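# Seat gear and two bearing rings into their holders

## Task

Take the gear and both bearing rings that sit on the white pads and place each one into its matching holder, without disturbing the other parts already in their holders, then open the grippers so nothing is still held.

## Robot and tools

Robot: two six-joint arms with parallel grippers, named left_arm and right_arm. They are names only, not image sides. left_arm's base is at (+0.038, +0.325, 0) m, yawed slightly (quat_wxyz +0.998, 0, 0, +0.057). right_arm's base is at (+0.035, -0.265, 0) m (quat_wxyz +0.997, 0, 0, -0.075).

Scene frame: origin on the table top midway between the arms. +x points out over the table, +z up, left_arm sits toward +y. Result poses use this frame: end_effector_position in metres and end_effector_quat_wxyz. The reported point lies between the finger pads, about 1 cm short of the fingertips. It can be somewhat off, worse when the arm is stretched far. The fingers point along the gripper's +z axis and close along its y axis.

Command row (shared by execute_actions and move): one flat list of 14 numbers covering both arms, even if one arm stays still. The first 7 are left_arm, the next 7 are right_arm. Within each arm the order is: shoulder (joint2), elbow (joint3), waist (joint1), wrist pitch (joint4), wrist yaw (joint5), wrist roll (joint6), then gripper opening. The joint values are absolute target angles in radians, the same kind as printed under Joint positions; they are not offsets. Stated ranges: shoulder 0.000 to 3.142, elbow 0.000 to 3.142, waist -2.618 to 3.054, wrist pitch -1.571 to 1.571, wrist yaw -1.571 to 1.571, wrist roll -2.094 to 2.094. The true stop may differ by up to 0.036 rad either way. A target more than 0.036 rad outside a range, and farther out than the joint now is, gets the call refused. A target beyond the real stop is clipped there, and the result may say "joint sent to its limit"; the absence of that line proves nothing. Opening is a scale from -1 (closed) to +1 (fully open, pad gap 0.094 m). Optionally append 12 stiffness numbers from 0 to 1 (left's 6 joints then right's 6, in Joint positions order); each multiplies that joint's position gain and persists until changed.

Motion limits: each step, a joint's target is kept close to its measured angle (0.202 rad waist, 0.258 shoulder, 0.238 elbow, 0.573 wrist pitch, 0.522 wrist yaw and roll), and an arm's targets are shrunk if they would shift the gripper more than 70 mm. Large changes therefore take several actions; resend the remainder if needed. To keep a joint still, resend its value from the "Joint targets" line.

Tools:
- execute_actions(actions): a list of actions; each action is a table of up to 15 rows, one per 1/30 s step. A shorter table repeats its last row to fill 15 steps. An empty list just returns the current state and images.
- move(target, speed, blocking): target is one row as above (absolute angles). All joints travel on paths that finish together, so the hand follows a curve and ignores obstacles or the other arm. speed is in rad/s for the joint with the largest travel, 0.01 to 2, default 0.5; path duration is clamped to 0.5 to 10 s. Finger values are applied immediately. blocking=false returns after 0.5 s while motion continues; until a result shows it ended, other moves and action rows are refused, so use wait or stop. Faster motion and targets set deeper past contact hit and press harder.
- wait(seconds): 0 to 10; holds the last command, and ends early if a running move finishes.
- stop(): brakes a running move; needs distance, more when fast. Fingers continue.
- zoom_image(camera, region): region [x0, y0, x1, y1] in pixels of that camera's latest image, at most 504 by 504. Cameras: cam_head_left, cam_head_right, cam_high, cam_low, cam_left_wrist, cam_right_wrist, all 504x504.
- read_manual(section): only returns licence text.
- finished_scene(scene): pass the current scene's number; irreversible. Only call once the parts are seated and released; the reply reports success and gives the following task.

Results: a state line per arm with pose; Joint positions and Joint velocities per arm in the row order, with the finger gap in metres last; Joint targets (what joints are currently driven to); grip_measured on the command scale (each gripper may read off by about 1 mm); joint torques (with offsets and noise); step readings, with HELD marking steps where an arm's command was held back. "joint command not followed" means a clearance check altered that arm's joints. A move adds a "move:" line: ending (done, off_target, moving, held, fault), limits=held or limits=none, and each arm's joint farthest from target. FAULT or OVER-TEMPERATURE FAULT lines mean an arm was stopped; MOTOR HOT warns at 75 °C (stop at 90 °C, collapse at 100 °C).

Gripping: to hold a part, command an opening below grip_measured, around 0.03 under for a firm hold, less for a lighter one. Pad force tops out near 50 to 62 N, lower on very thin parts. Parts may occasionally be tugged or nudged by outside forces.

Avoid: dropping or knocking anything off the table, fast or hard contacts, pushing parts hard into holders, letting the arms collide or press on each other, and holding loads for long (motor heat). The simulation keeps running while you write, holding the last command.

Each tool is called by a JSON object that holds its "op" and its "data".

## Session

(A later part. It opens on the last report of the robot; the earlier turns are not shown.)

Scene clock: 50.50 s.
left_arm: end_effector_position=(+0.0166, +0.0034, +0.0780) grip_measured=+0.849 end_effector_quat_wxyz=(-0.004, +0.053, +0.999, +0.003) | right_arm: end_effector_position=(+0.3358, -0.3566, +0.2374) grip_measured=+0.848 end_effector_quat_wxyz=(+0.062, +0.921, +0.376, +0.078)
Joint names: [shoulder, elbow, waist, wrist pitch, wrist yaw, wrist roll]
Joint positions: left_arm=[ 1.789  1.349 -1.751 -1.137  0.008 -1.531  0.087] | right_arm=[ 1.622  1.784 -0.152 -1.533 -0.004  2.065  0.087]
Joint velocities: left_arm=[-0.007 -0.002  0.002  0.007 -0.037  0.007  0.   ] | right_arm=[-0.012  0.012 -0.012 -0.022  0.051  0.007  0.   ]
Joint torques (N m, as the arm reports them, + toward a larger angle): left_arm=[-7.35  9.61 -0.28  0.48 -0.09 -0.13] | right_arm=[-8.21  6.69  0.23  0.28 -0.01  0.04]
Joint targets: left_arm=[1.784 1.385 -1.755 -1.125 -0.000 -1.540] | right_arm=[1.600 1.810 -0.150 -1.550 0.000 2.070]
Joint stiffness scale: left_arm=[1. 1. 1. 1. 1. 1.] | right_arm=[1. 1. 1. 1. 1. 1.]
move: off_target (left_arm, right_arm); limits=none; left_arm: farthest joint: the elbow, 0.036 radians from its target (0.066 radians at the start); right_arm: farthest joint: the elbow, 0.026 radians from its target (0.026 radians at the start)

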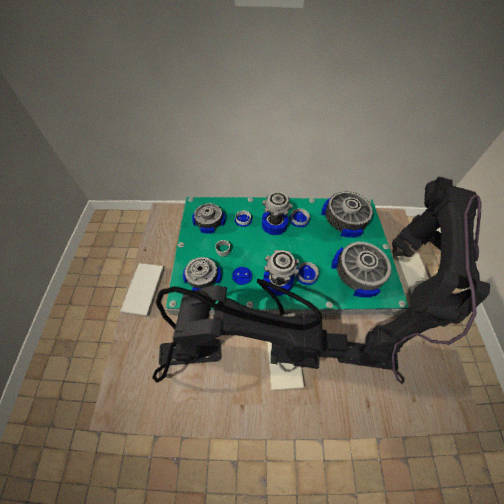

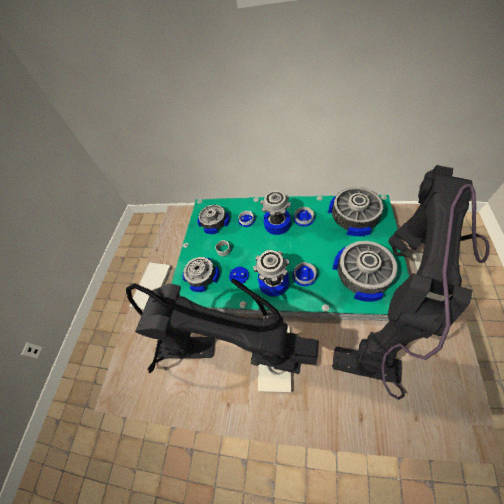

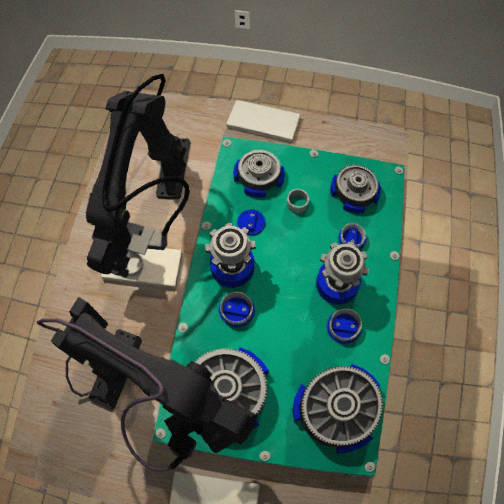

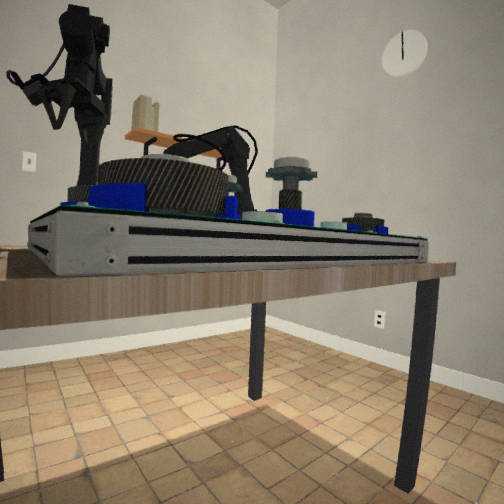

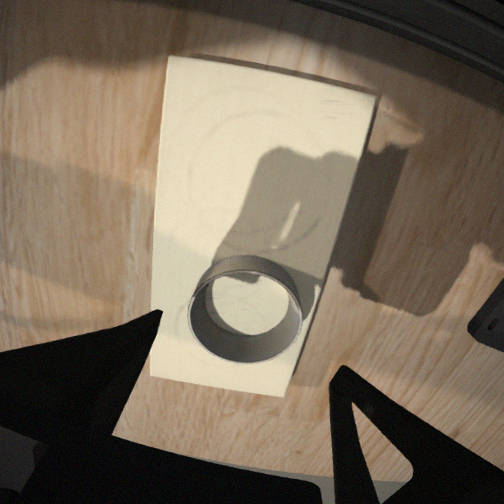

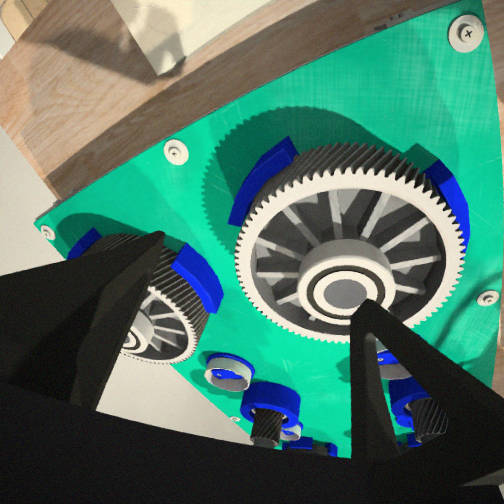

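{"op": "move", "data": {"target": [1.812,1.219,-1.755,-0.975,0,-1.54,0.85,1.60,1.81,-0.15,-1.55,0,2.07,0.85], "speed": 0.3}}

Scene clock: 52.17 s.
left_arm: end_effector_position=(+0.0167, +0.0044, +0.0433) grip_measured=+0.849 end_effector_quat_wxyz=(-0.004, +0.053, +0.999, -0.003) | right_arm: end_effector_position=(+0.3358, -0.3566, +0.2374) grip_measured=+0.848 end_effector_quat_wxyz=(+0.062, +0.921, +0.376, +0.078)
Joint names: [shoulder, elbow, waist, wrist pitch, wrist yaw, wrist roll]
Joint positions: left_arm=[ 1.809  1.232 -1.751 -0.987  0.008 -1.531  0.087] | right_arm=[ 1.622  1.784 -0.152 -1.533 -0.004  2.065  0.087]
Joint velocities: left_arm=[-0.002  0.007  0.017 -0.022 -0.037  0.022 -0.001] | right_arm=[ 0.002 -0.012 -0.002  0.066  0.007 -0.022  0.   ]
Joint torques (N m, as the arm reports them, + toward a larger angle): left_arm=[-6.73  5.   -0.27  0.49 -0.1  -0.12] | right_arm=[-8.22  6.66  0.25  0.28 -0.01  0.03]
Joint targets: left_arm=[1.812 1.219 -1.755 -0.975 0.000 -1.540] | right_arm=[1.600 1.810 -0.150 -1.550 -0.000 2.070]
Joint stiffness scale: left_arm=[1. 1. 1. 1. 1. 1.] | right_arm=[1. 1. 1. 1. 1. 1.]
move: off_target (right_arm); limits=none; left_arm: farthest joint: the elbow, 0.013 radians from its target (0.130 radians at the start); right_arm: farthest joint: the elbow, 0.026 radians from its target (0.026 radians at the start)

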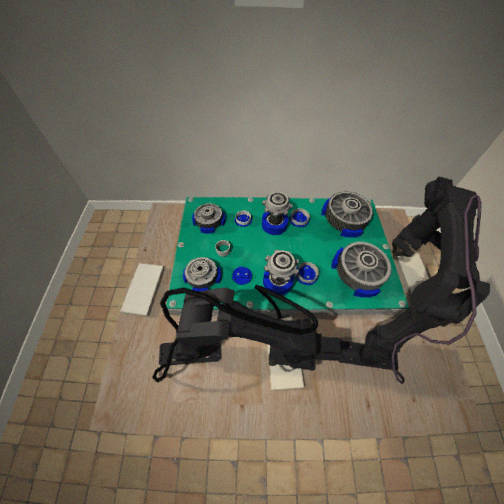

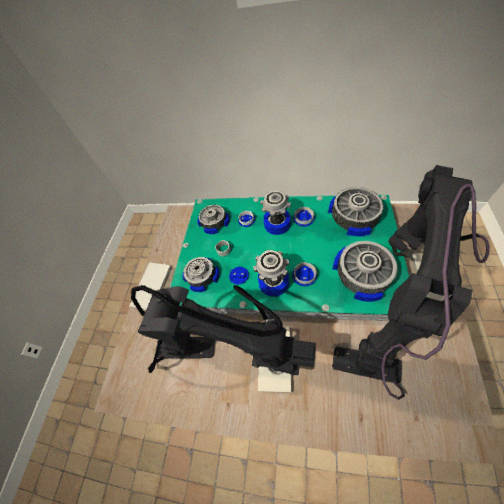

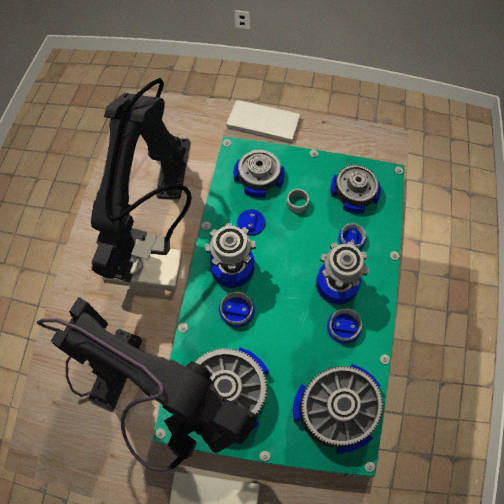

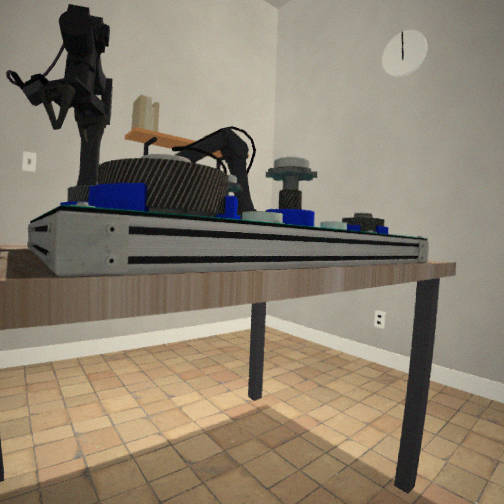

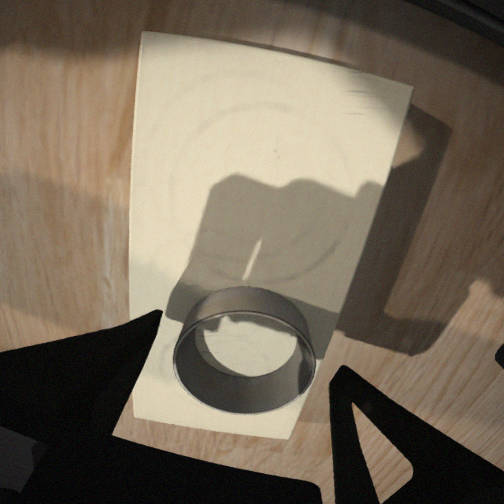

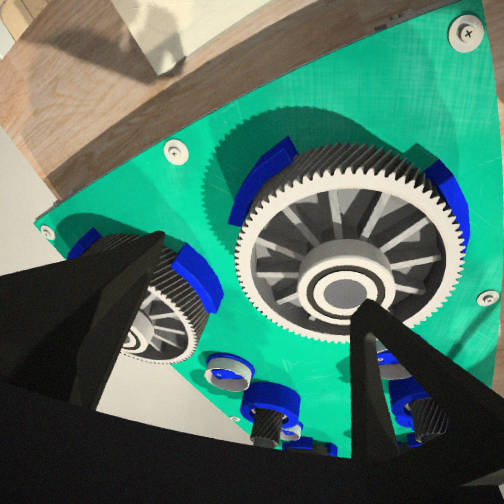

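Close, then lift.

{"op": "execute_actions", "data": {"actions": [[[1.812,1.219,-1.755,-0.985,0,-1.54,0.7,1.60,1.81,-0.15,-1.55,0,2.07,0.85],[1.812,1.219,-1.755,-0.985,0,-1.54,0.6,1.60,1.81,-0.15,-1.55,0,2.07,0.85],[1.812,1.219,-1.755,-0.985,0,-1.54,0.5,1.60,1.81,-0.15,-1.55,0,2.07,0.85],[1.812,1.219,-1.755,-0.985,0,-1.54,0.45,1.60,1.81,-0.15,-1.55,0,2.07,0.85],[1.812,1.219,-1.755,-0.985,0,-1.54,0.4,1.60,1.81,-0.15,-1.55,0,2.07,0.85],[1.812,1.219,-1.755,-0.985,0,-1.54,0.36,1.60,1.81,-0.15,-1.55,0,2.07,0.85],[1.812,1.219,-1.755,-0.985,0,-1.54,0.32,1.60,1.81,-0.15,-1.55,0,2.07,0.85],[1.812,1.219,-1.755,-0.985,0,-1.54,0.28,1.60,1.81,-0.15,-1.55,0,2.07,0.85],[1.812,1.219,-1.755,-0.985,0,-1.54,0.24,1.60,1.81,-0.15,-1.55,0,2.07,0.85]]]}}

{"op": "move", "data": {"target": [1.33,1.33,-1.5,-1.53,0,-1.54,0.24,1.60,1.81,-0.15,-1.55,0,2.07,0.85], "speed": 0.6}}

Scene clock: 53.23 s.
left_arm: end_effector_position=(+0.0166, +0.0043, +0.0433) grip_measured=+0.285 end_effector_quat_wxyz=(-0.004, +0.052, +0.999, -0.003) | right_arm: end_effector_position=(+0.3358, -0.3566, +0.2374) grip_measured=+0.848 end_effector_quat_wxyz=(+0.062, +0.921, +0.376, +0.078)
Joint names: [shoulder, elbow, waist, wrist pitch, wrist yaw, wrist roll]
Joint positions: left_arm=[ 1.809  1.232 -1.751 -0.986  0.008 -1.531  0.06 ] | right_arm=[ 1.622  1.784 -0.152 -1.533 -0.004  2.065  0.087]
Joint velocities: left_arm=[ 0.002 -0.002 -0.012  0.037 -0.022 -0.037 -0.   ] | right_arm=[ 0.007 -0.007 -0.012  0.037 -0.037  0.007 -0.   ]
Joint torques (N m, as the arm reports them, + toward a larger angle): left_arm=[-6.85  5.06 -0.3   0.38 -0.1  -0.12] | right_arm=[-8.2   6.71  0.18  0.28 -0.01  0.03]
Joint targets: left_arm=[1.812 1.219 -1.755 -0.985 -0.000 -1.540] | right_arm=[1.600 1.810 -0.150 -1.550 -0.000 2.070]
Joint stiffness scale: left_arm=[1. 1. 1. 1. 1. 1.] | right_arm=[1. 1. 1. 1. 1. 1.]
Step readings (joint positions):
0: left_arm=[1.809 1.232 -1.751 -0.986 0.008 -1.531] | right_arm=[1.622 1.784 -0.152 -1.533 -0.004 2.065]
1: left_arm=[1.809 1.232 -1.751 -0.986 0.008 -1.531] | right_arm=[1.622 1.784 -0.152 -1.533 -0.004 2.065]
2: left_arm=[1.809 1.232 -1.751 -0.986 0.008 -1.531] | right_arm=[1.622 1.784 -0.152 -1.533 -0.004 2.065]
4: left_arm=[1.809 1.232 -1.751 -0.986 0.008 -1.531] | right_arm=[1.622 1.784 -0.152 -1.533 -0.004 2.065]
8: left_arm=[1.809 1.232 -1.751 -0.986 0.008 -1.531] | right_arm=[1.622 1.784 -0.152 -1.533 -0.004 2.065]
15: Joint positions above

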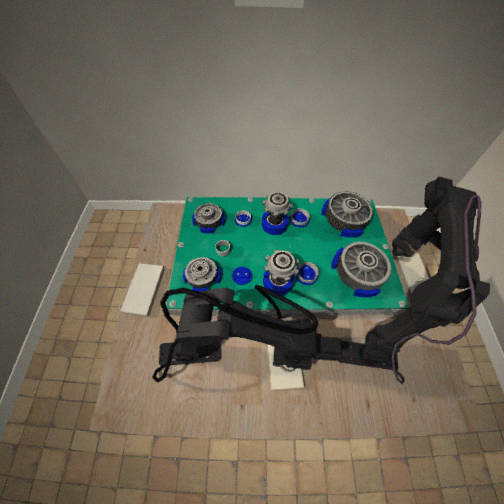

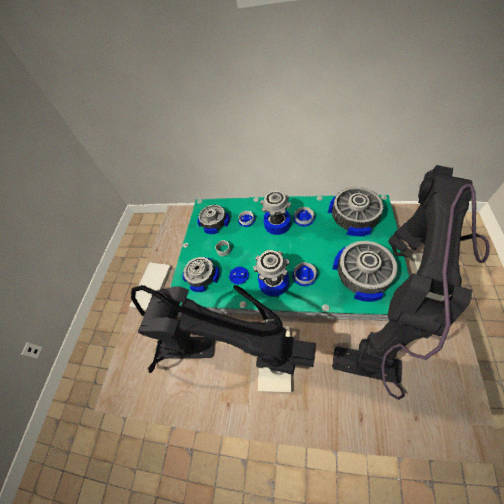

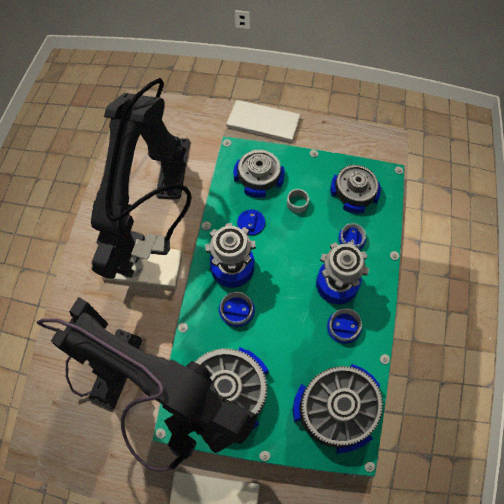

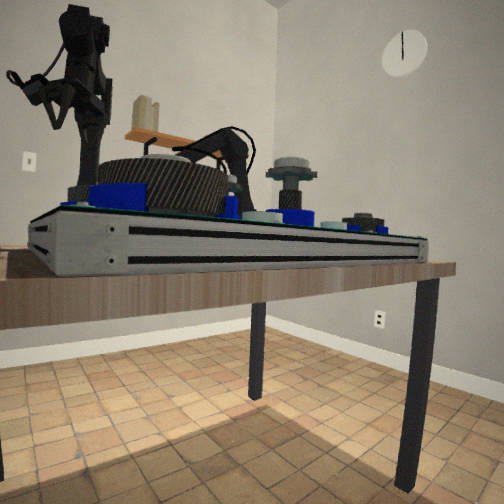

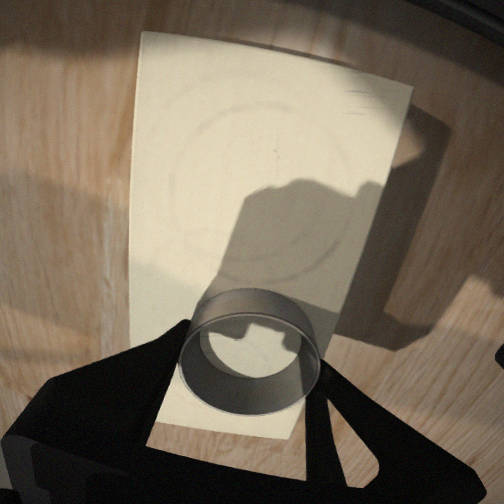

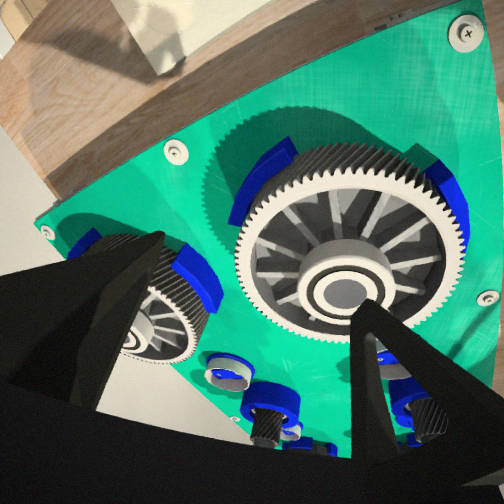

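Scene clock: 54.83 s.
left_arm: end_effector_position=(+0.0750, +0.1164, +0.1759) grip_measured=+0.285 end_effector_quat_wxyz=(-0.004, -0.069, +0.998, -0.008) | right_arm: end_effector_position=(+0.3358, -0.3566, +0.2374) grip_measured=+0.848 end_effector_quat_wxyz=(+0.062, +0.921, +0.376, +0.078)
Joint names: [shoulder, elbow, waist, wrist pitch, wrist yaw, wrist roll]
Joint positions: left_arm=[ 1.346  1.298 -1.508 -1.508  0.009 -1.532  0.06 ] | right_arm=[ 1.622  1.784 -0.152 -1.533 -0.004  2.065  0.087]
Joint velocities: left_arm=[-0.002 -0.002 -0.012  0.095  0.007 -0.051  0.   ] | right_arm=[-0.002 -0.007  0.017 -0.007 -0.022 -0.037 -0.   ]
Joint torques (N m, as the arm reports them, + toward a larger angle): left_arm=[-4.72  9.34  0.73  0.11 -0.09 -0.1 ] | right_arm=[-8.21  6.65  0.22  0.27  0.01  0.04]
Joint targets: left_arm=[1.330 1.330 -1.500 -1.530 -0.000 -1.540] | right_arm=[1.600 1.810 -0.150 -1.550 0.000 2.070]
Joint stiffness scale: left_arm=[1. 1. 1. 1. 1. 1.] | right_arm=[1. 1. 1. 1. 1. 1.]
move: off_target (left_arm, right_arm); limits=none; left_arm: farthest joint: the elbow, 0.032 radians from its target (0.098 radians at the start); right_arm: farthest joint: the elbow, 0.026 radians from its target (0.026 radians at the start)

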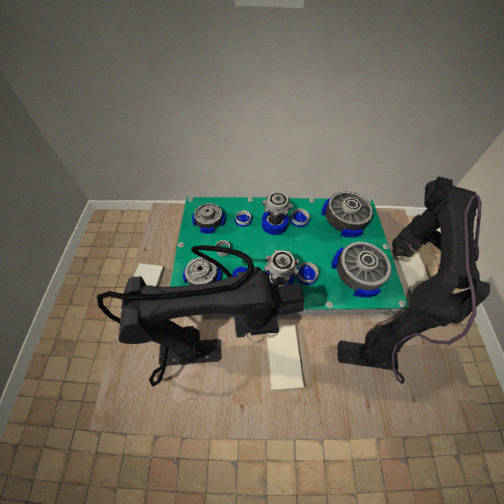

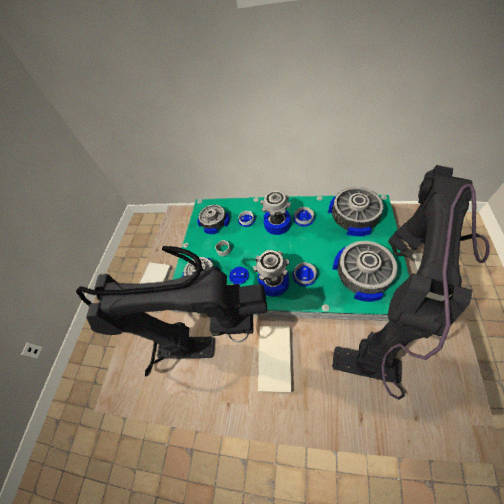

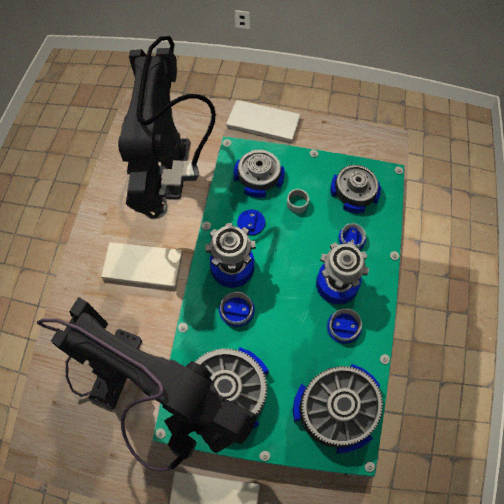

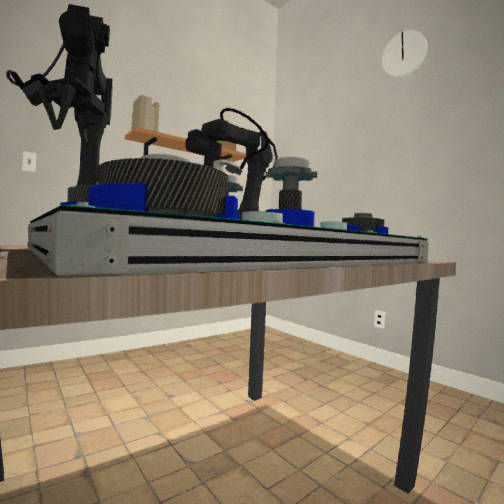

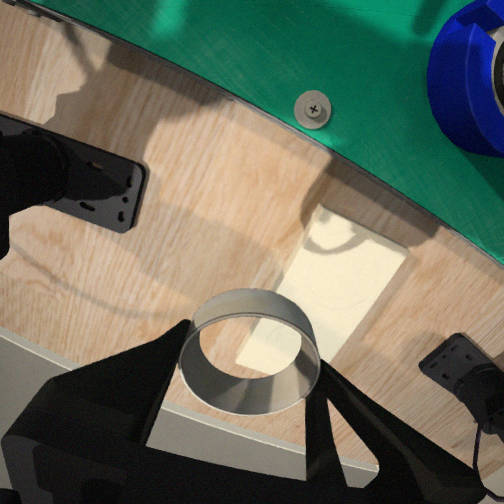

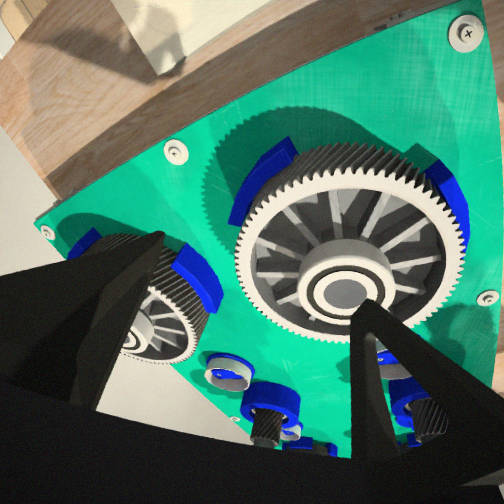

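{"op": "move", "data": {"target": [1.36,1.33,-0.85,-1.53,0,-1.54,0.24,1.60,1.81,-0.15,-1.55,0,2.07,0.85], "speed": 0.8}}

{"op": "move", "data": {"target": [1.684,1.447,-0.642,-1.287,0,-1.54,0.24,1.60,1.81,-0.15,-1.55,0,2.07,0.85], "speed": 0.5}}

{"op": "zoom_image", "data": {"camera": "cam_left_wrist", "region": [150,230,350,430]}}

Scene clock: 56.67 s.
left_arm: end_effector_position=(+0.1945, +0.1820, +0.1759) grip_measured=+0.285 end_effector_quat_wxyz=(+0.000, -0.385, +0.923, -0.008) | right_arm: end_effector_position=(+0.3358, -0.3566, +0.2374) grip_measured=+0.848 end_effector_quat_wxyz=(+0.062, +0.921, +0.376, +0.078)
Joint names: [shoulder, elbow, waist, wrist pitch, wrist yaw, wrist roll]
Joint positions: left_arm=[ 1.346  1.298 -0.857 -1.509  0.006 -1.532  0.06 ] | right_arm=[ 1.622  1.784 -0.152 -1.533 -0.004  2.065  0.087]
Joint velocities: left_arm=[-0.017  0.022 -0.002 -0.022 -0.037  0.022  0.001] | right_arm=[-0.012  0.022 -0.012 -0.051  0.007  0.022 -0.   ]
Joint torques (N m, as the arm reports them, + toward a larger angle): left_arm=[-2.58  9.23  0.55  0.13 -0.1  -0.12] | right_arm=[-8.15  6.71  0.24  0.27  0.01  0.03]
Joint targets: left_arm=[1.360 1.330 -0.850 -1.530 -0.000 -1.540] | right_arm=[1.600 1.810 -0.150 -1.550 -0.000 2.070]
Joint stiffness scale: left_arm=[1. 1. 1. 1. 1. 1.] | right_arm=[1. 1. 1. 1. 1. 1.]
move: off_target (left_arm, right_arm); limits=none; left_arm: farthest joint: the elbow, 0.032 radians from its target (0.032 radians at the start); right_arm: farthest joint: the elbow, 0.026 radians from its target (0.026 radians at the start)

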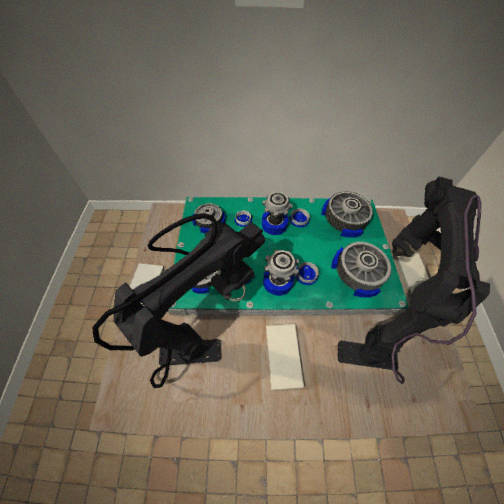

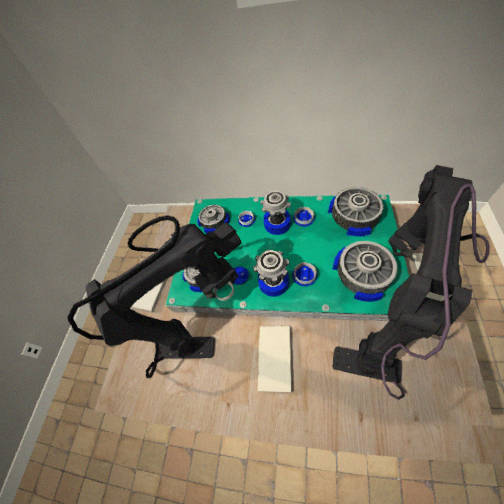

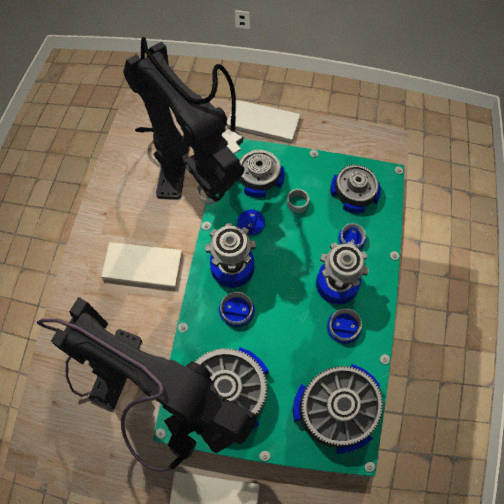

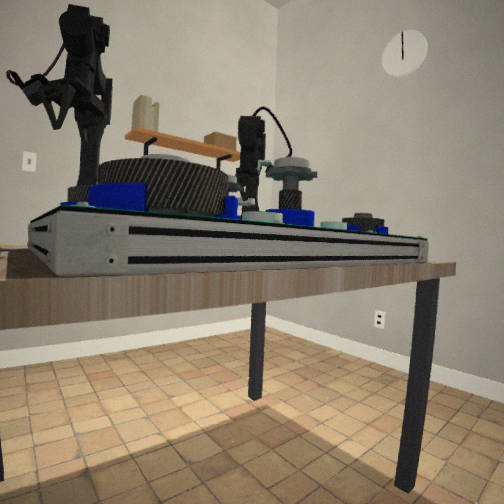

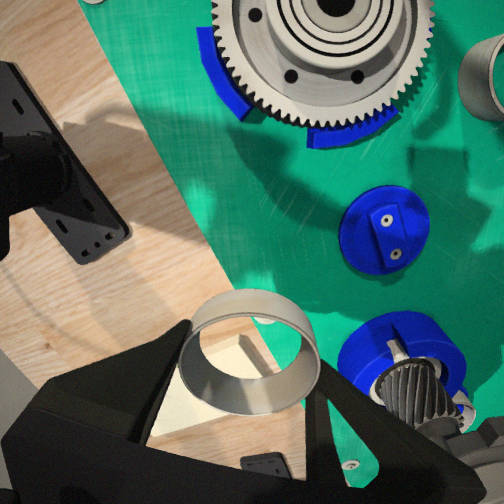

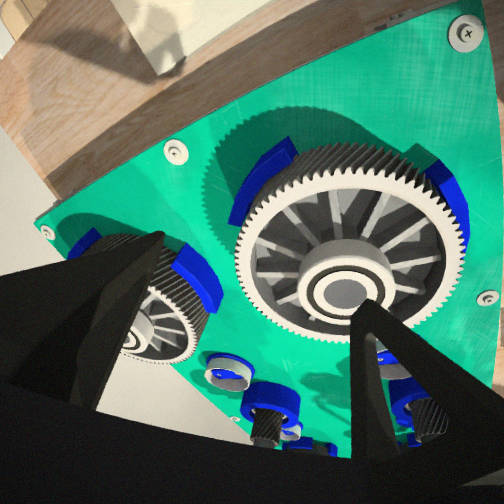

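Scene clock: 57.87 s.
left_arm: end_effector_position=(+0.2968, +0.1724, +0.1218) grip_measured=+0.285 end_effector_quat_wxyz=(-0.006, -0.479, +0.878, +0.002) | right_arm: end_effector_position=(+0.3358, -0.3566, +0.2374) grip_measured=+0.848 end_effector_quat_wxyz=(+0.062, +0.921, +0.376, +0.078)
Joint names: [shoulder, elbow, waist, wrist pitch, wrist yaw, wrist roll]
Joint positions: left_arm=[ 1.689  1.407 -0.647 -1.298  0.008 -1.532  0.06 ] | right_arm=[ 1.622  1.784 -0.152 -1.533 -0.004  2.065  0.087]
Joint velocities: left_arm=[ 0.002 -0.007 -0.002 -0.037 -0.007 -0.037 -0.002] | right_arm=[-0.002  0.007  0.002 -0.095  0.022  0.037  0.   ]
Joint torques (N m, as the arm reports them, + toward a larger angle): left_arm=[-6.61 10.11  0.43  0.46 -0.11 -0.11] | right_arm=[-8.22  6.69  0.2   0.26  0.01  0.04]
Joint targets: left_arm=[1.684 1.447 -0.642 -1.287 0.000 -1.540] | right_arm=[1.600 1.810 -0.150 -1.550 0.000 2.070]
Joint stiffness scale: left_arm=[1. 1. 1. 1. 1. 1.] | right_arm=[1. 1. 1. 1. 1. 1.]
move: off_target (left_arm, right_arm); limits=none; left_arm: farthest joint: the elbow, 0.040 radians from its target (0.149 radians at the start); right_arm: farthest joint: the elbow, 0.026 radians from its target (0.026 radians at the start)

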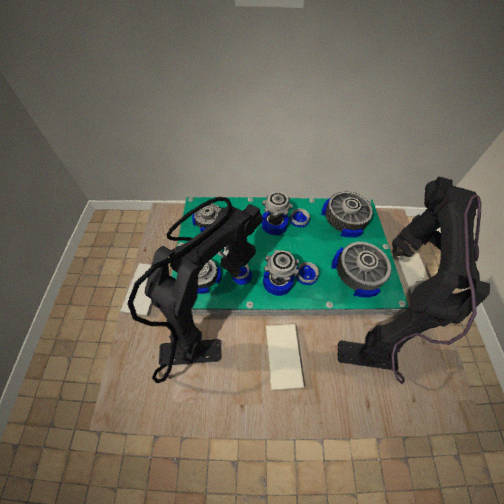

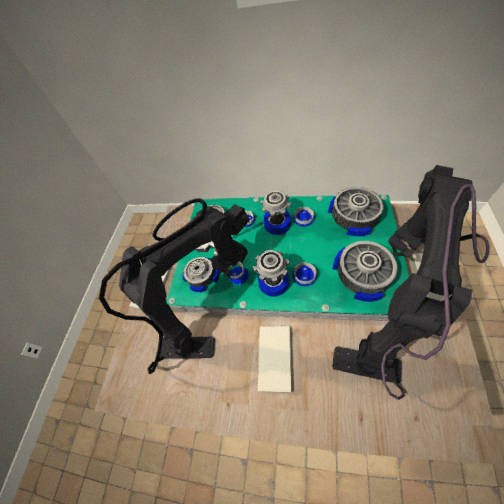

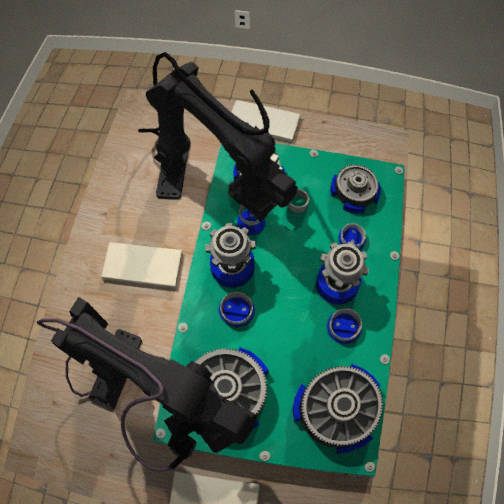

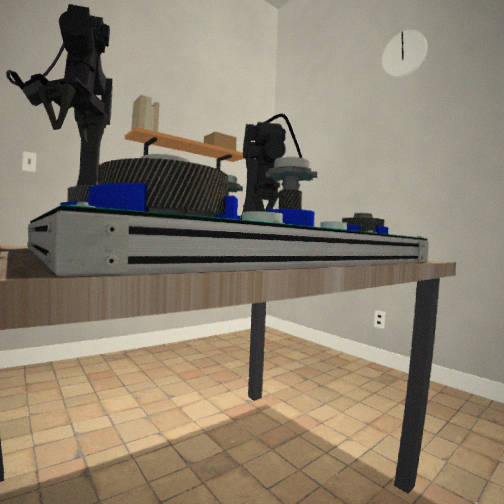

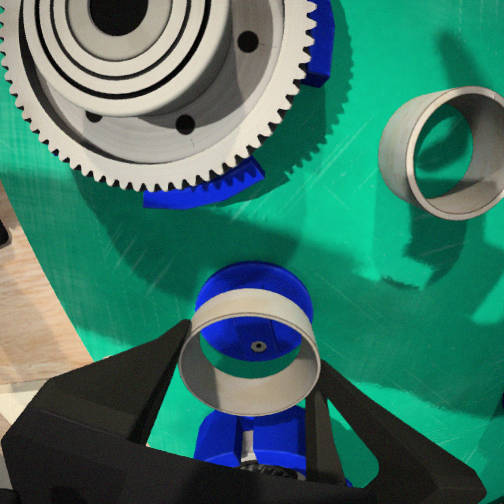

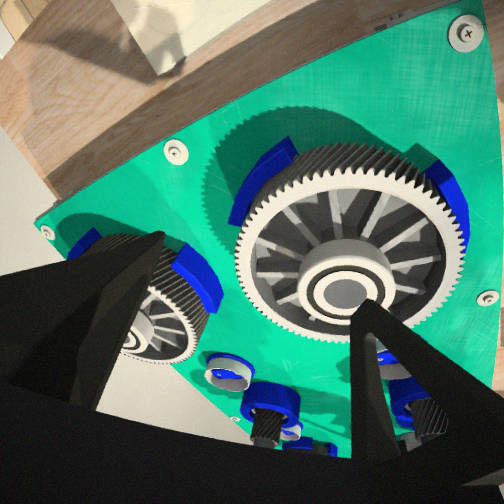

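Region (150, 230, 350, 430) of cam_left_wrist's 504x504 image, scaled by 2.520, with more detail than that image has.

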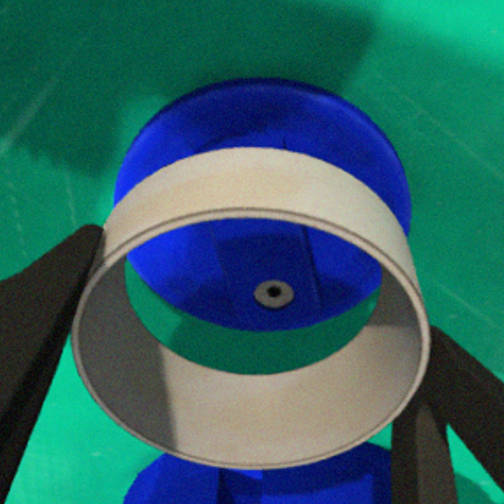

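{"op": "move", "data": {"target": [1.691,1.345,-0.642,-1.219,0,-1.54,0.24,1.60,1.81,-0.15,-1.55,0,2.07,0.85], "speed": 0.15}}

{"op": "zoom_image", "data": {"camera": "cam_left_wrist", "region": [150,230,350,430]}}

Scene clock: 59.63 s.
left_arm: end_effector_position=(+0.2999, +0.1706, +0.1092) grip_measured=+0.285 end_effector_quat_wxyz=(-0.001, -0.479, +0.878, -0.006) | right_arm: end_effector_position=(+0.3358, -0.3566, +0.2374) grip_measured=+0.848 end_effector_quat_wxyz=(+0.062, +0.921, +0.376, +0.078)
Joint names: [shoulder, elbow, waist, wrist pitch, wrist yaw, wrist roll]
Joint positions: left_arm=[ 1.689  1.357 -0.647 -1.231  0.008 -1.532  0.06 ] | right_arm=[ 1.622  1.784 -0.152 -1.533 -0.004  2.065  0.087]
Joint velocities: left_arm=[-0.007 -0.007 -0.007 -0.007  0.095 -0.051  0.   ] | right_arm=[-0.022  0.007 -0.012 -0.007  0.022 -0.037  0.   ]
Joint torques (N m, as the arm reports them, + toward a larger angle): left_arm=[-6.19  5.47  0.47  0.51 -0.09 -0.12] | right_arm=[-8.16  6.69  0.15  0.28  0.    0.04]
Joint targets: left_arm=[1.691 1.345 -0.642 -1.219 -0.000 -1.540] | right_arm=[1.600 1.810 -0.150 -1.550 -0.000 2.070]
Joint stiffness scale: left_arm=[1. 1. 1. 1. 1. 1.] | right_arm=[1. 1. 1. 1. 1. 1.]
move: off_target (right_arm); limits=none; left_arm: farthest joint: the elbow, 0.012 radians from its target (0.062 radians at the start); right_arm: farthest joint: the elbow, 0.026 radians from its target (0.026 radians at the start)

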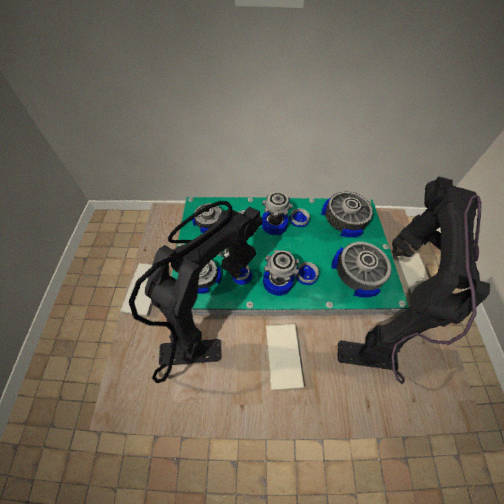

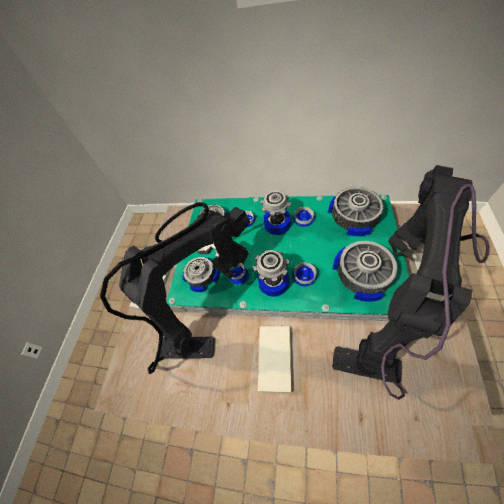

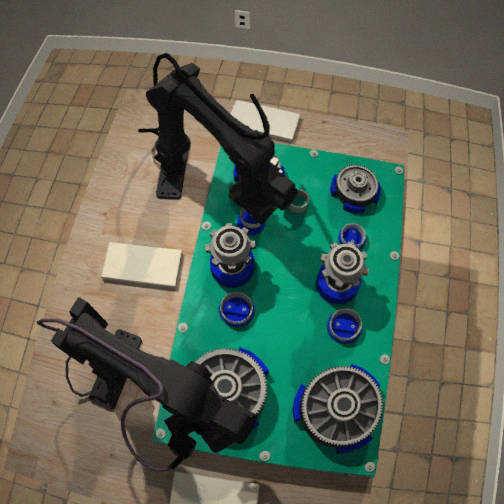

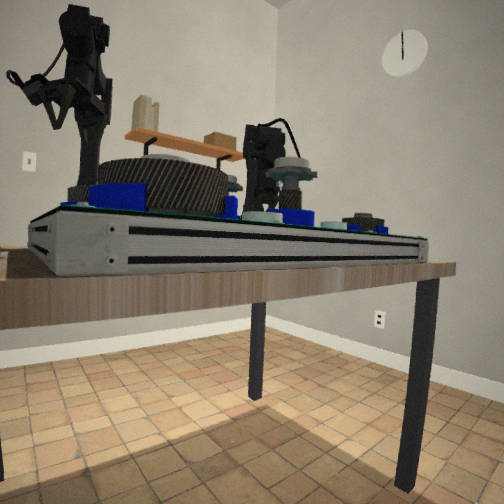

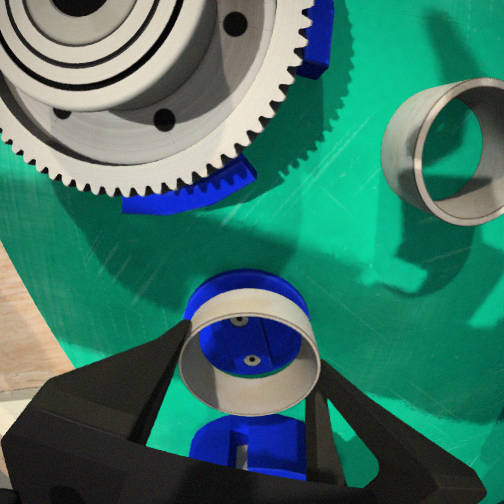

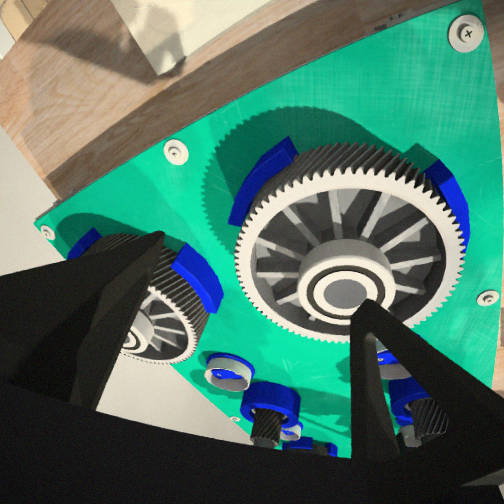

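Region (150, 230, 350, 430) of cam_left_wrist's 504x504 image, scaled by 2.520, with more detail than that image has.

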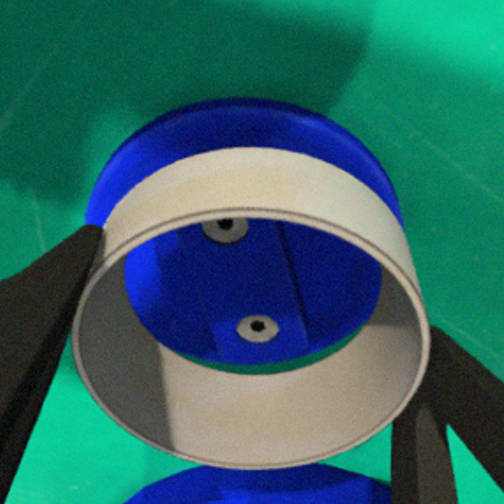

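{"op": "execute_actions", "data": {"actions": [[[1.691,1.345,-0.648,-1.225,0,-1.54,0.24,1.60,1.81,-0.15,-1.55,0,2.07,0.85],[1.691,1.345,-0.653,-1.23,0,-1.54,0.24,1.60,1.81,-0.15,-1.55,0,2.07,0.85],[1.691,1.345,-0.657,-1.23,0,-1.54,0.24,1.60,1.81,-0.15,-1.55,0,2.07,0.85],[1.691,1.345,-0.660,-1.23,0,-1.54,0.24,1.60,1.81,-0.15,-1.55,0,2.07,0.85],[1.691,1.345,-0.663,-1.23,0,-1.54,0.24,1.60,1.81,-0.15,-1.55,0,2.07,0.85],[1.691,1.345,-0.666,-1.23,0,-1.54,0.24,1.60,1.81,-0.15,-1.55,0,2.07,0.85]]]}}

{"op": "zoom_image", "data": {"camera": "cam_left_wrist", "region": [150,230,350,430]}}

Scene clock: 61.33 s.
left_arm: end_effector_position=(+0.2984, +0.1680, +0.1092) grip_measured=+0.285 end_effector_quat_wxyz=(-0.001, -0.475, +0.880, -0.006) | right_arm: end_effector_position=(+0.3358, -0.3566, +0.2374) grip_measured=+0.848 end_effector_quat_wxyz=(+0.062, +0.921, +0.376, +0.078)
Joint names: [shoulder, elbow, waist, wrist pitch, wrist yaw, wrist roll]
Joint positions: left_arm=[ 1.689  1.357 -0.657 -1.23   0.008 -1.532  0.06 ] | right_arm=[ 1.622  1.784 -0.152 -1.533 -0.004  2.065  0.087]
Joint velocities: left_arm=[ 0.007 -0.012 -0.002  0.007  0.051 -0.154 -0.001] | right_arm=[-0.002 -0.002  0.007  0.037 -0.051  0.007 -0.   ]
Joint torques (N m, as the arm reports them, + toward a larger angle): left_arm=[-6.24  5.41 -0.68  0.37 -0.11 -0.12] | right_arm=[-8.17  6.7   0.22  0.27  0.    0.03]
Joint targets: left_arm=[1.691 1.345 -0.666 -1.230 0.000 -1.540] | right_arm=[1.600 1.810 -0.150 -1.550 -0.000 2.070]
Joint stiffness scale: left_arm=[1. 1. 1. 1. 1. 1.] | right_arm=[1. 1. 1. 1. 1. 1.]
Step readings (joint positions):
0: left_arm=[1.689 1.357 -0.647 -1.230 0.008 -1.532] | right_arm=[1.622 1.784 -0.152 -1.533 -0.004 2.065]
1: left_arm=[1.689 1.357 -0.647 -1.230 0.008 -1.532] | right_arm=[1.622 1.784 -0.152 -1.533 -0.004 2.065]
2: left_arm=[1.689 1.357 -0.647 -1.230 0.008 -1.532] | right_arm=[1.622 1.784 -0.152 -1.533 -0.004 2.065]
4: left_arm=[1.689 1.357 -0.647 -1.230 0.008 -1.532] | right_arm=[1.622 1.784 -0.152 -1.533 -0.004 2.065]
8: left_arm=[1.689 1.357 -0.654 -1.230 0.008 -1.532] | right_arm=[1.622 1.784 -0.152 -1.533 -0.004 2.065]
15: Joint positions above

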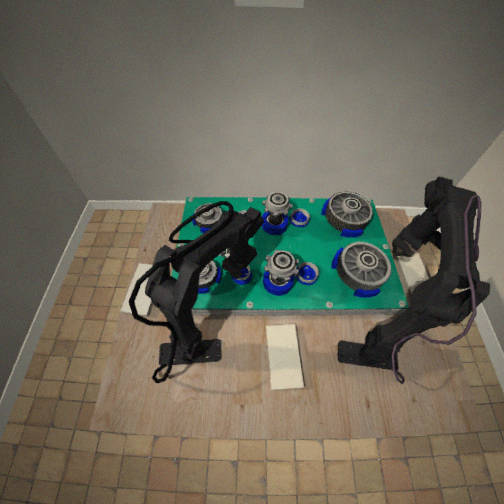

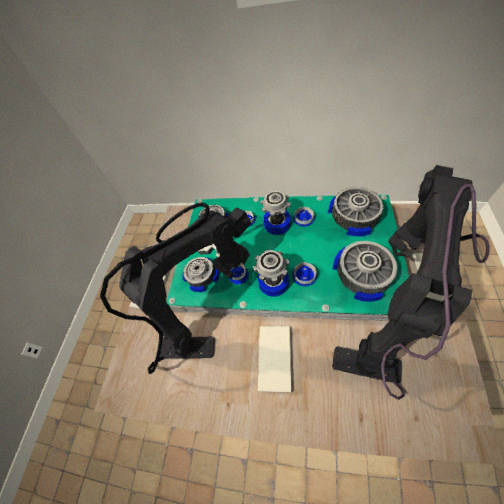

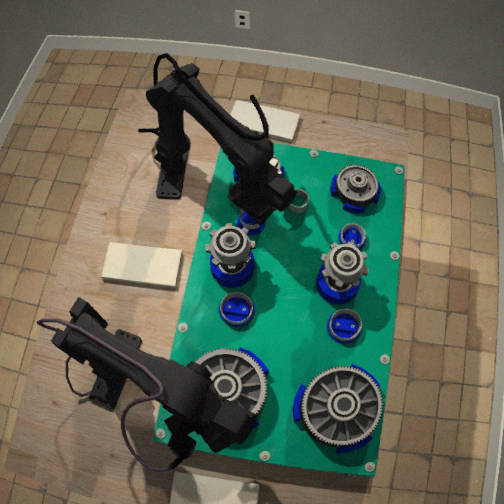

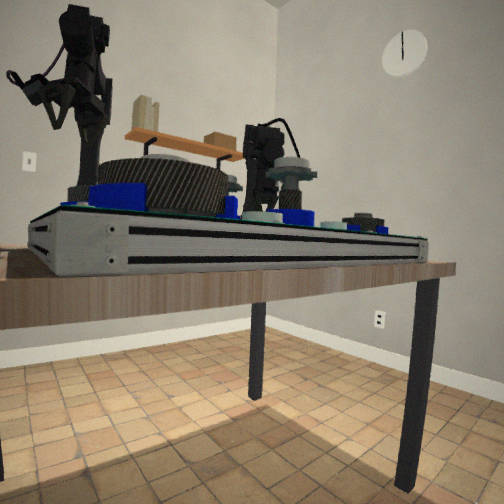

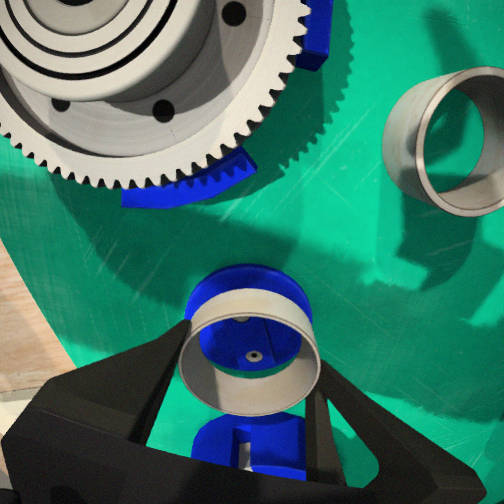

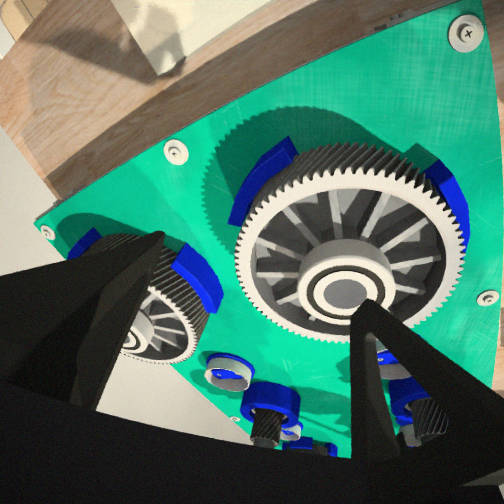

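Region (150, 230, 350, 430) of cam_left_wrist's 504x504 image, scaled by 2.520, with more detail than that image has.

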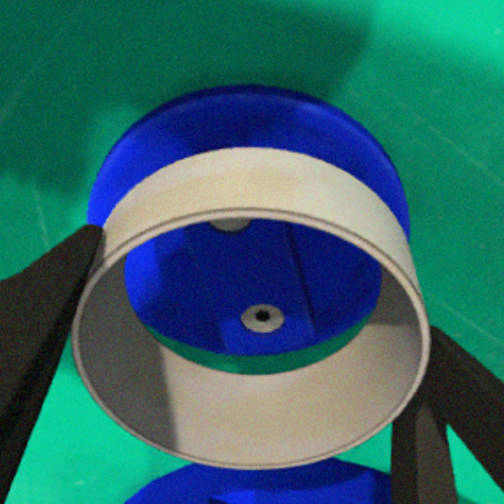

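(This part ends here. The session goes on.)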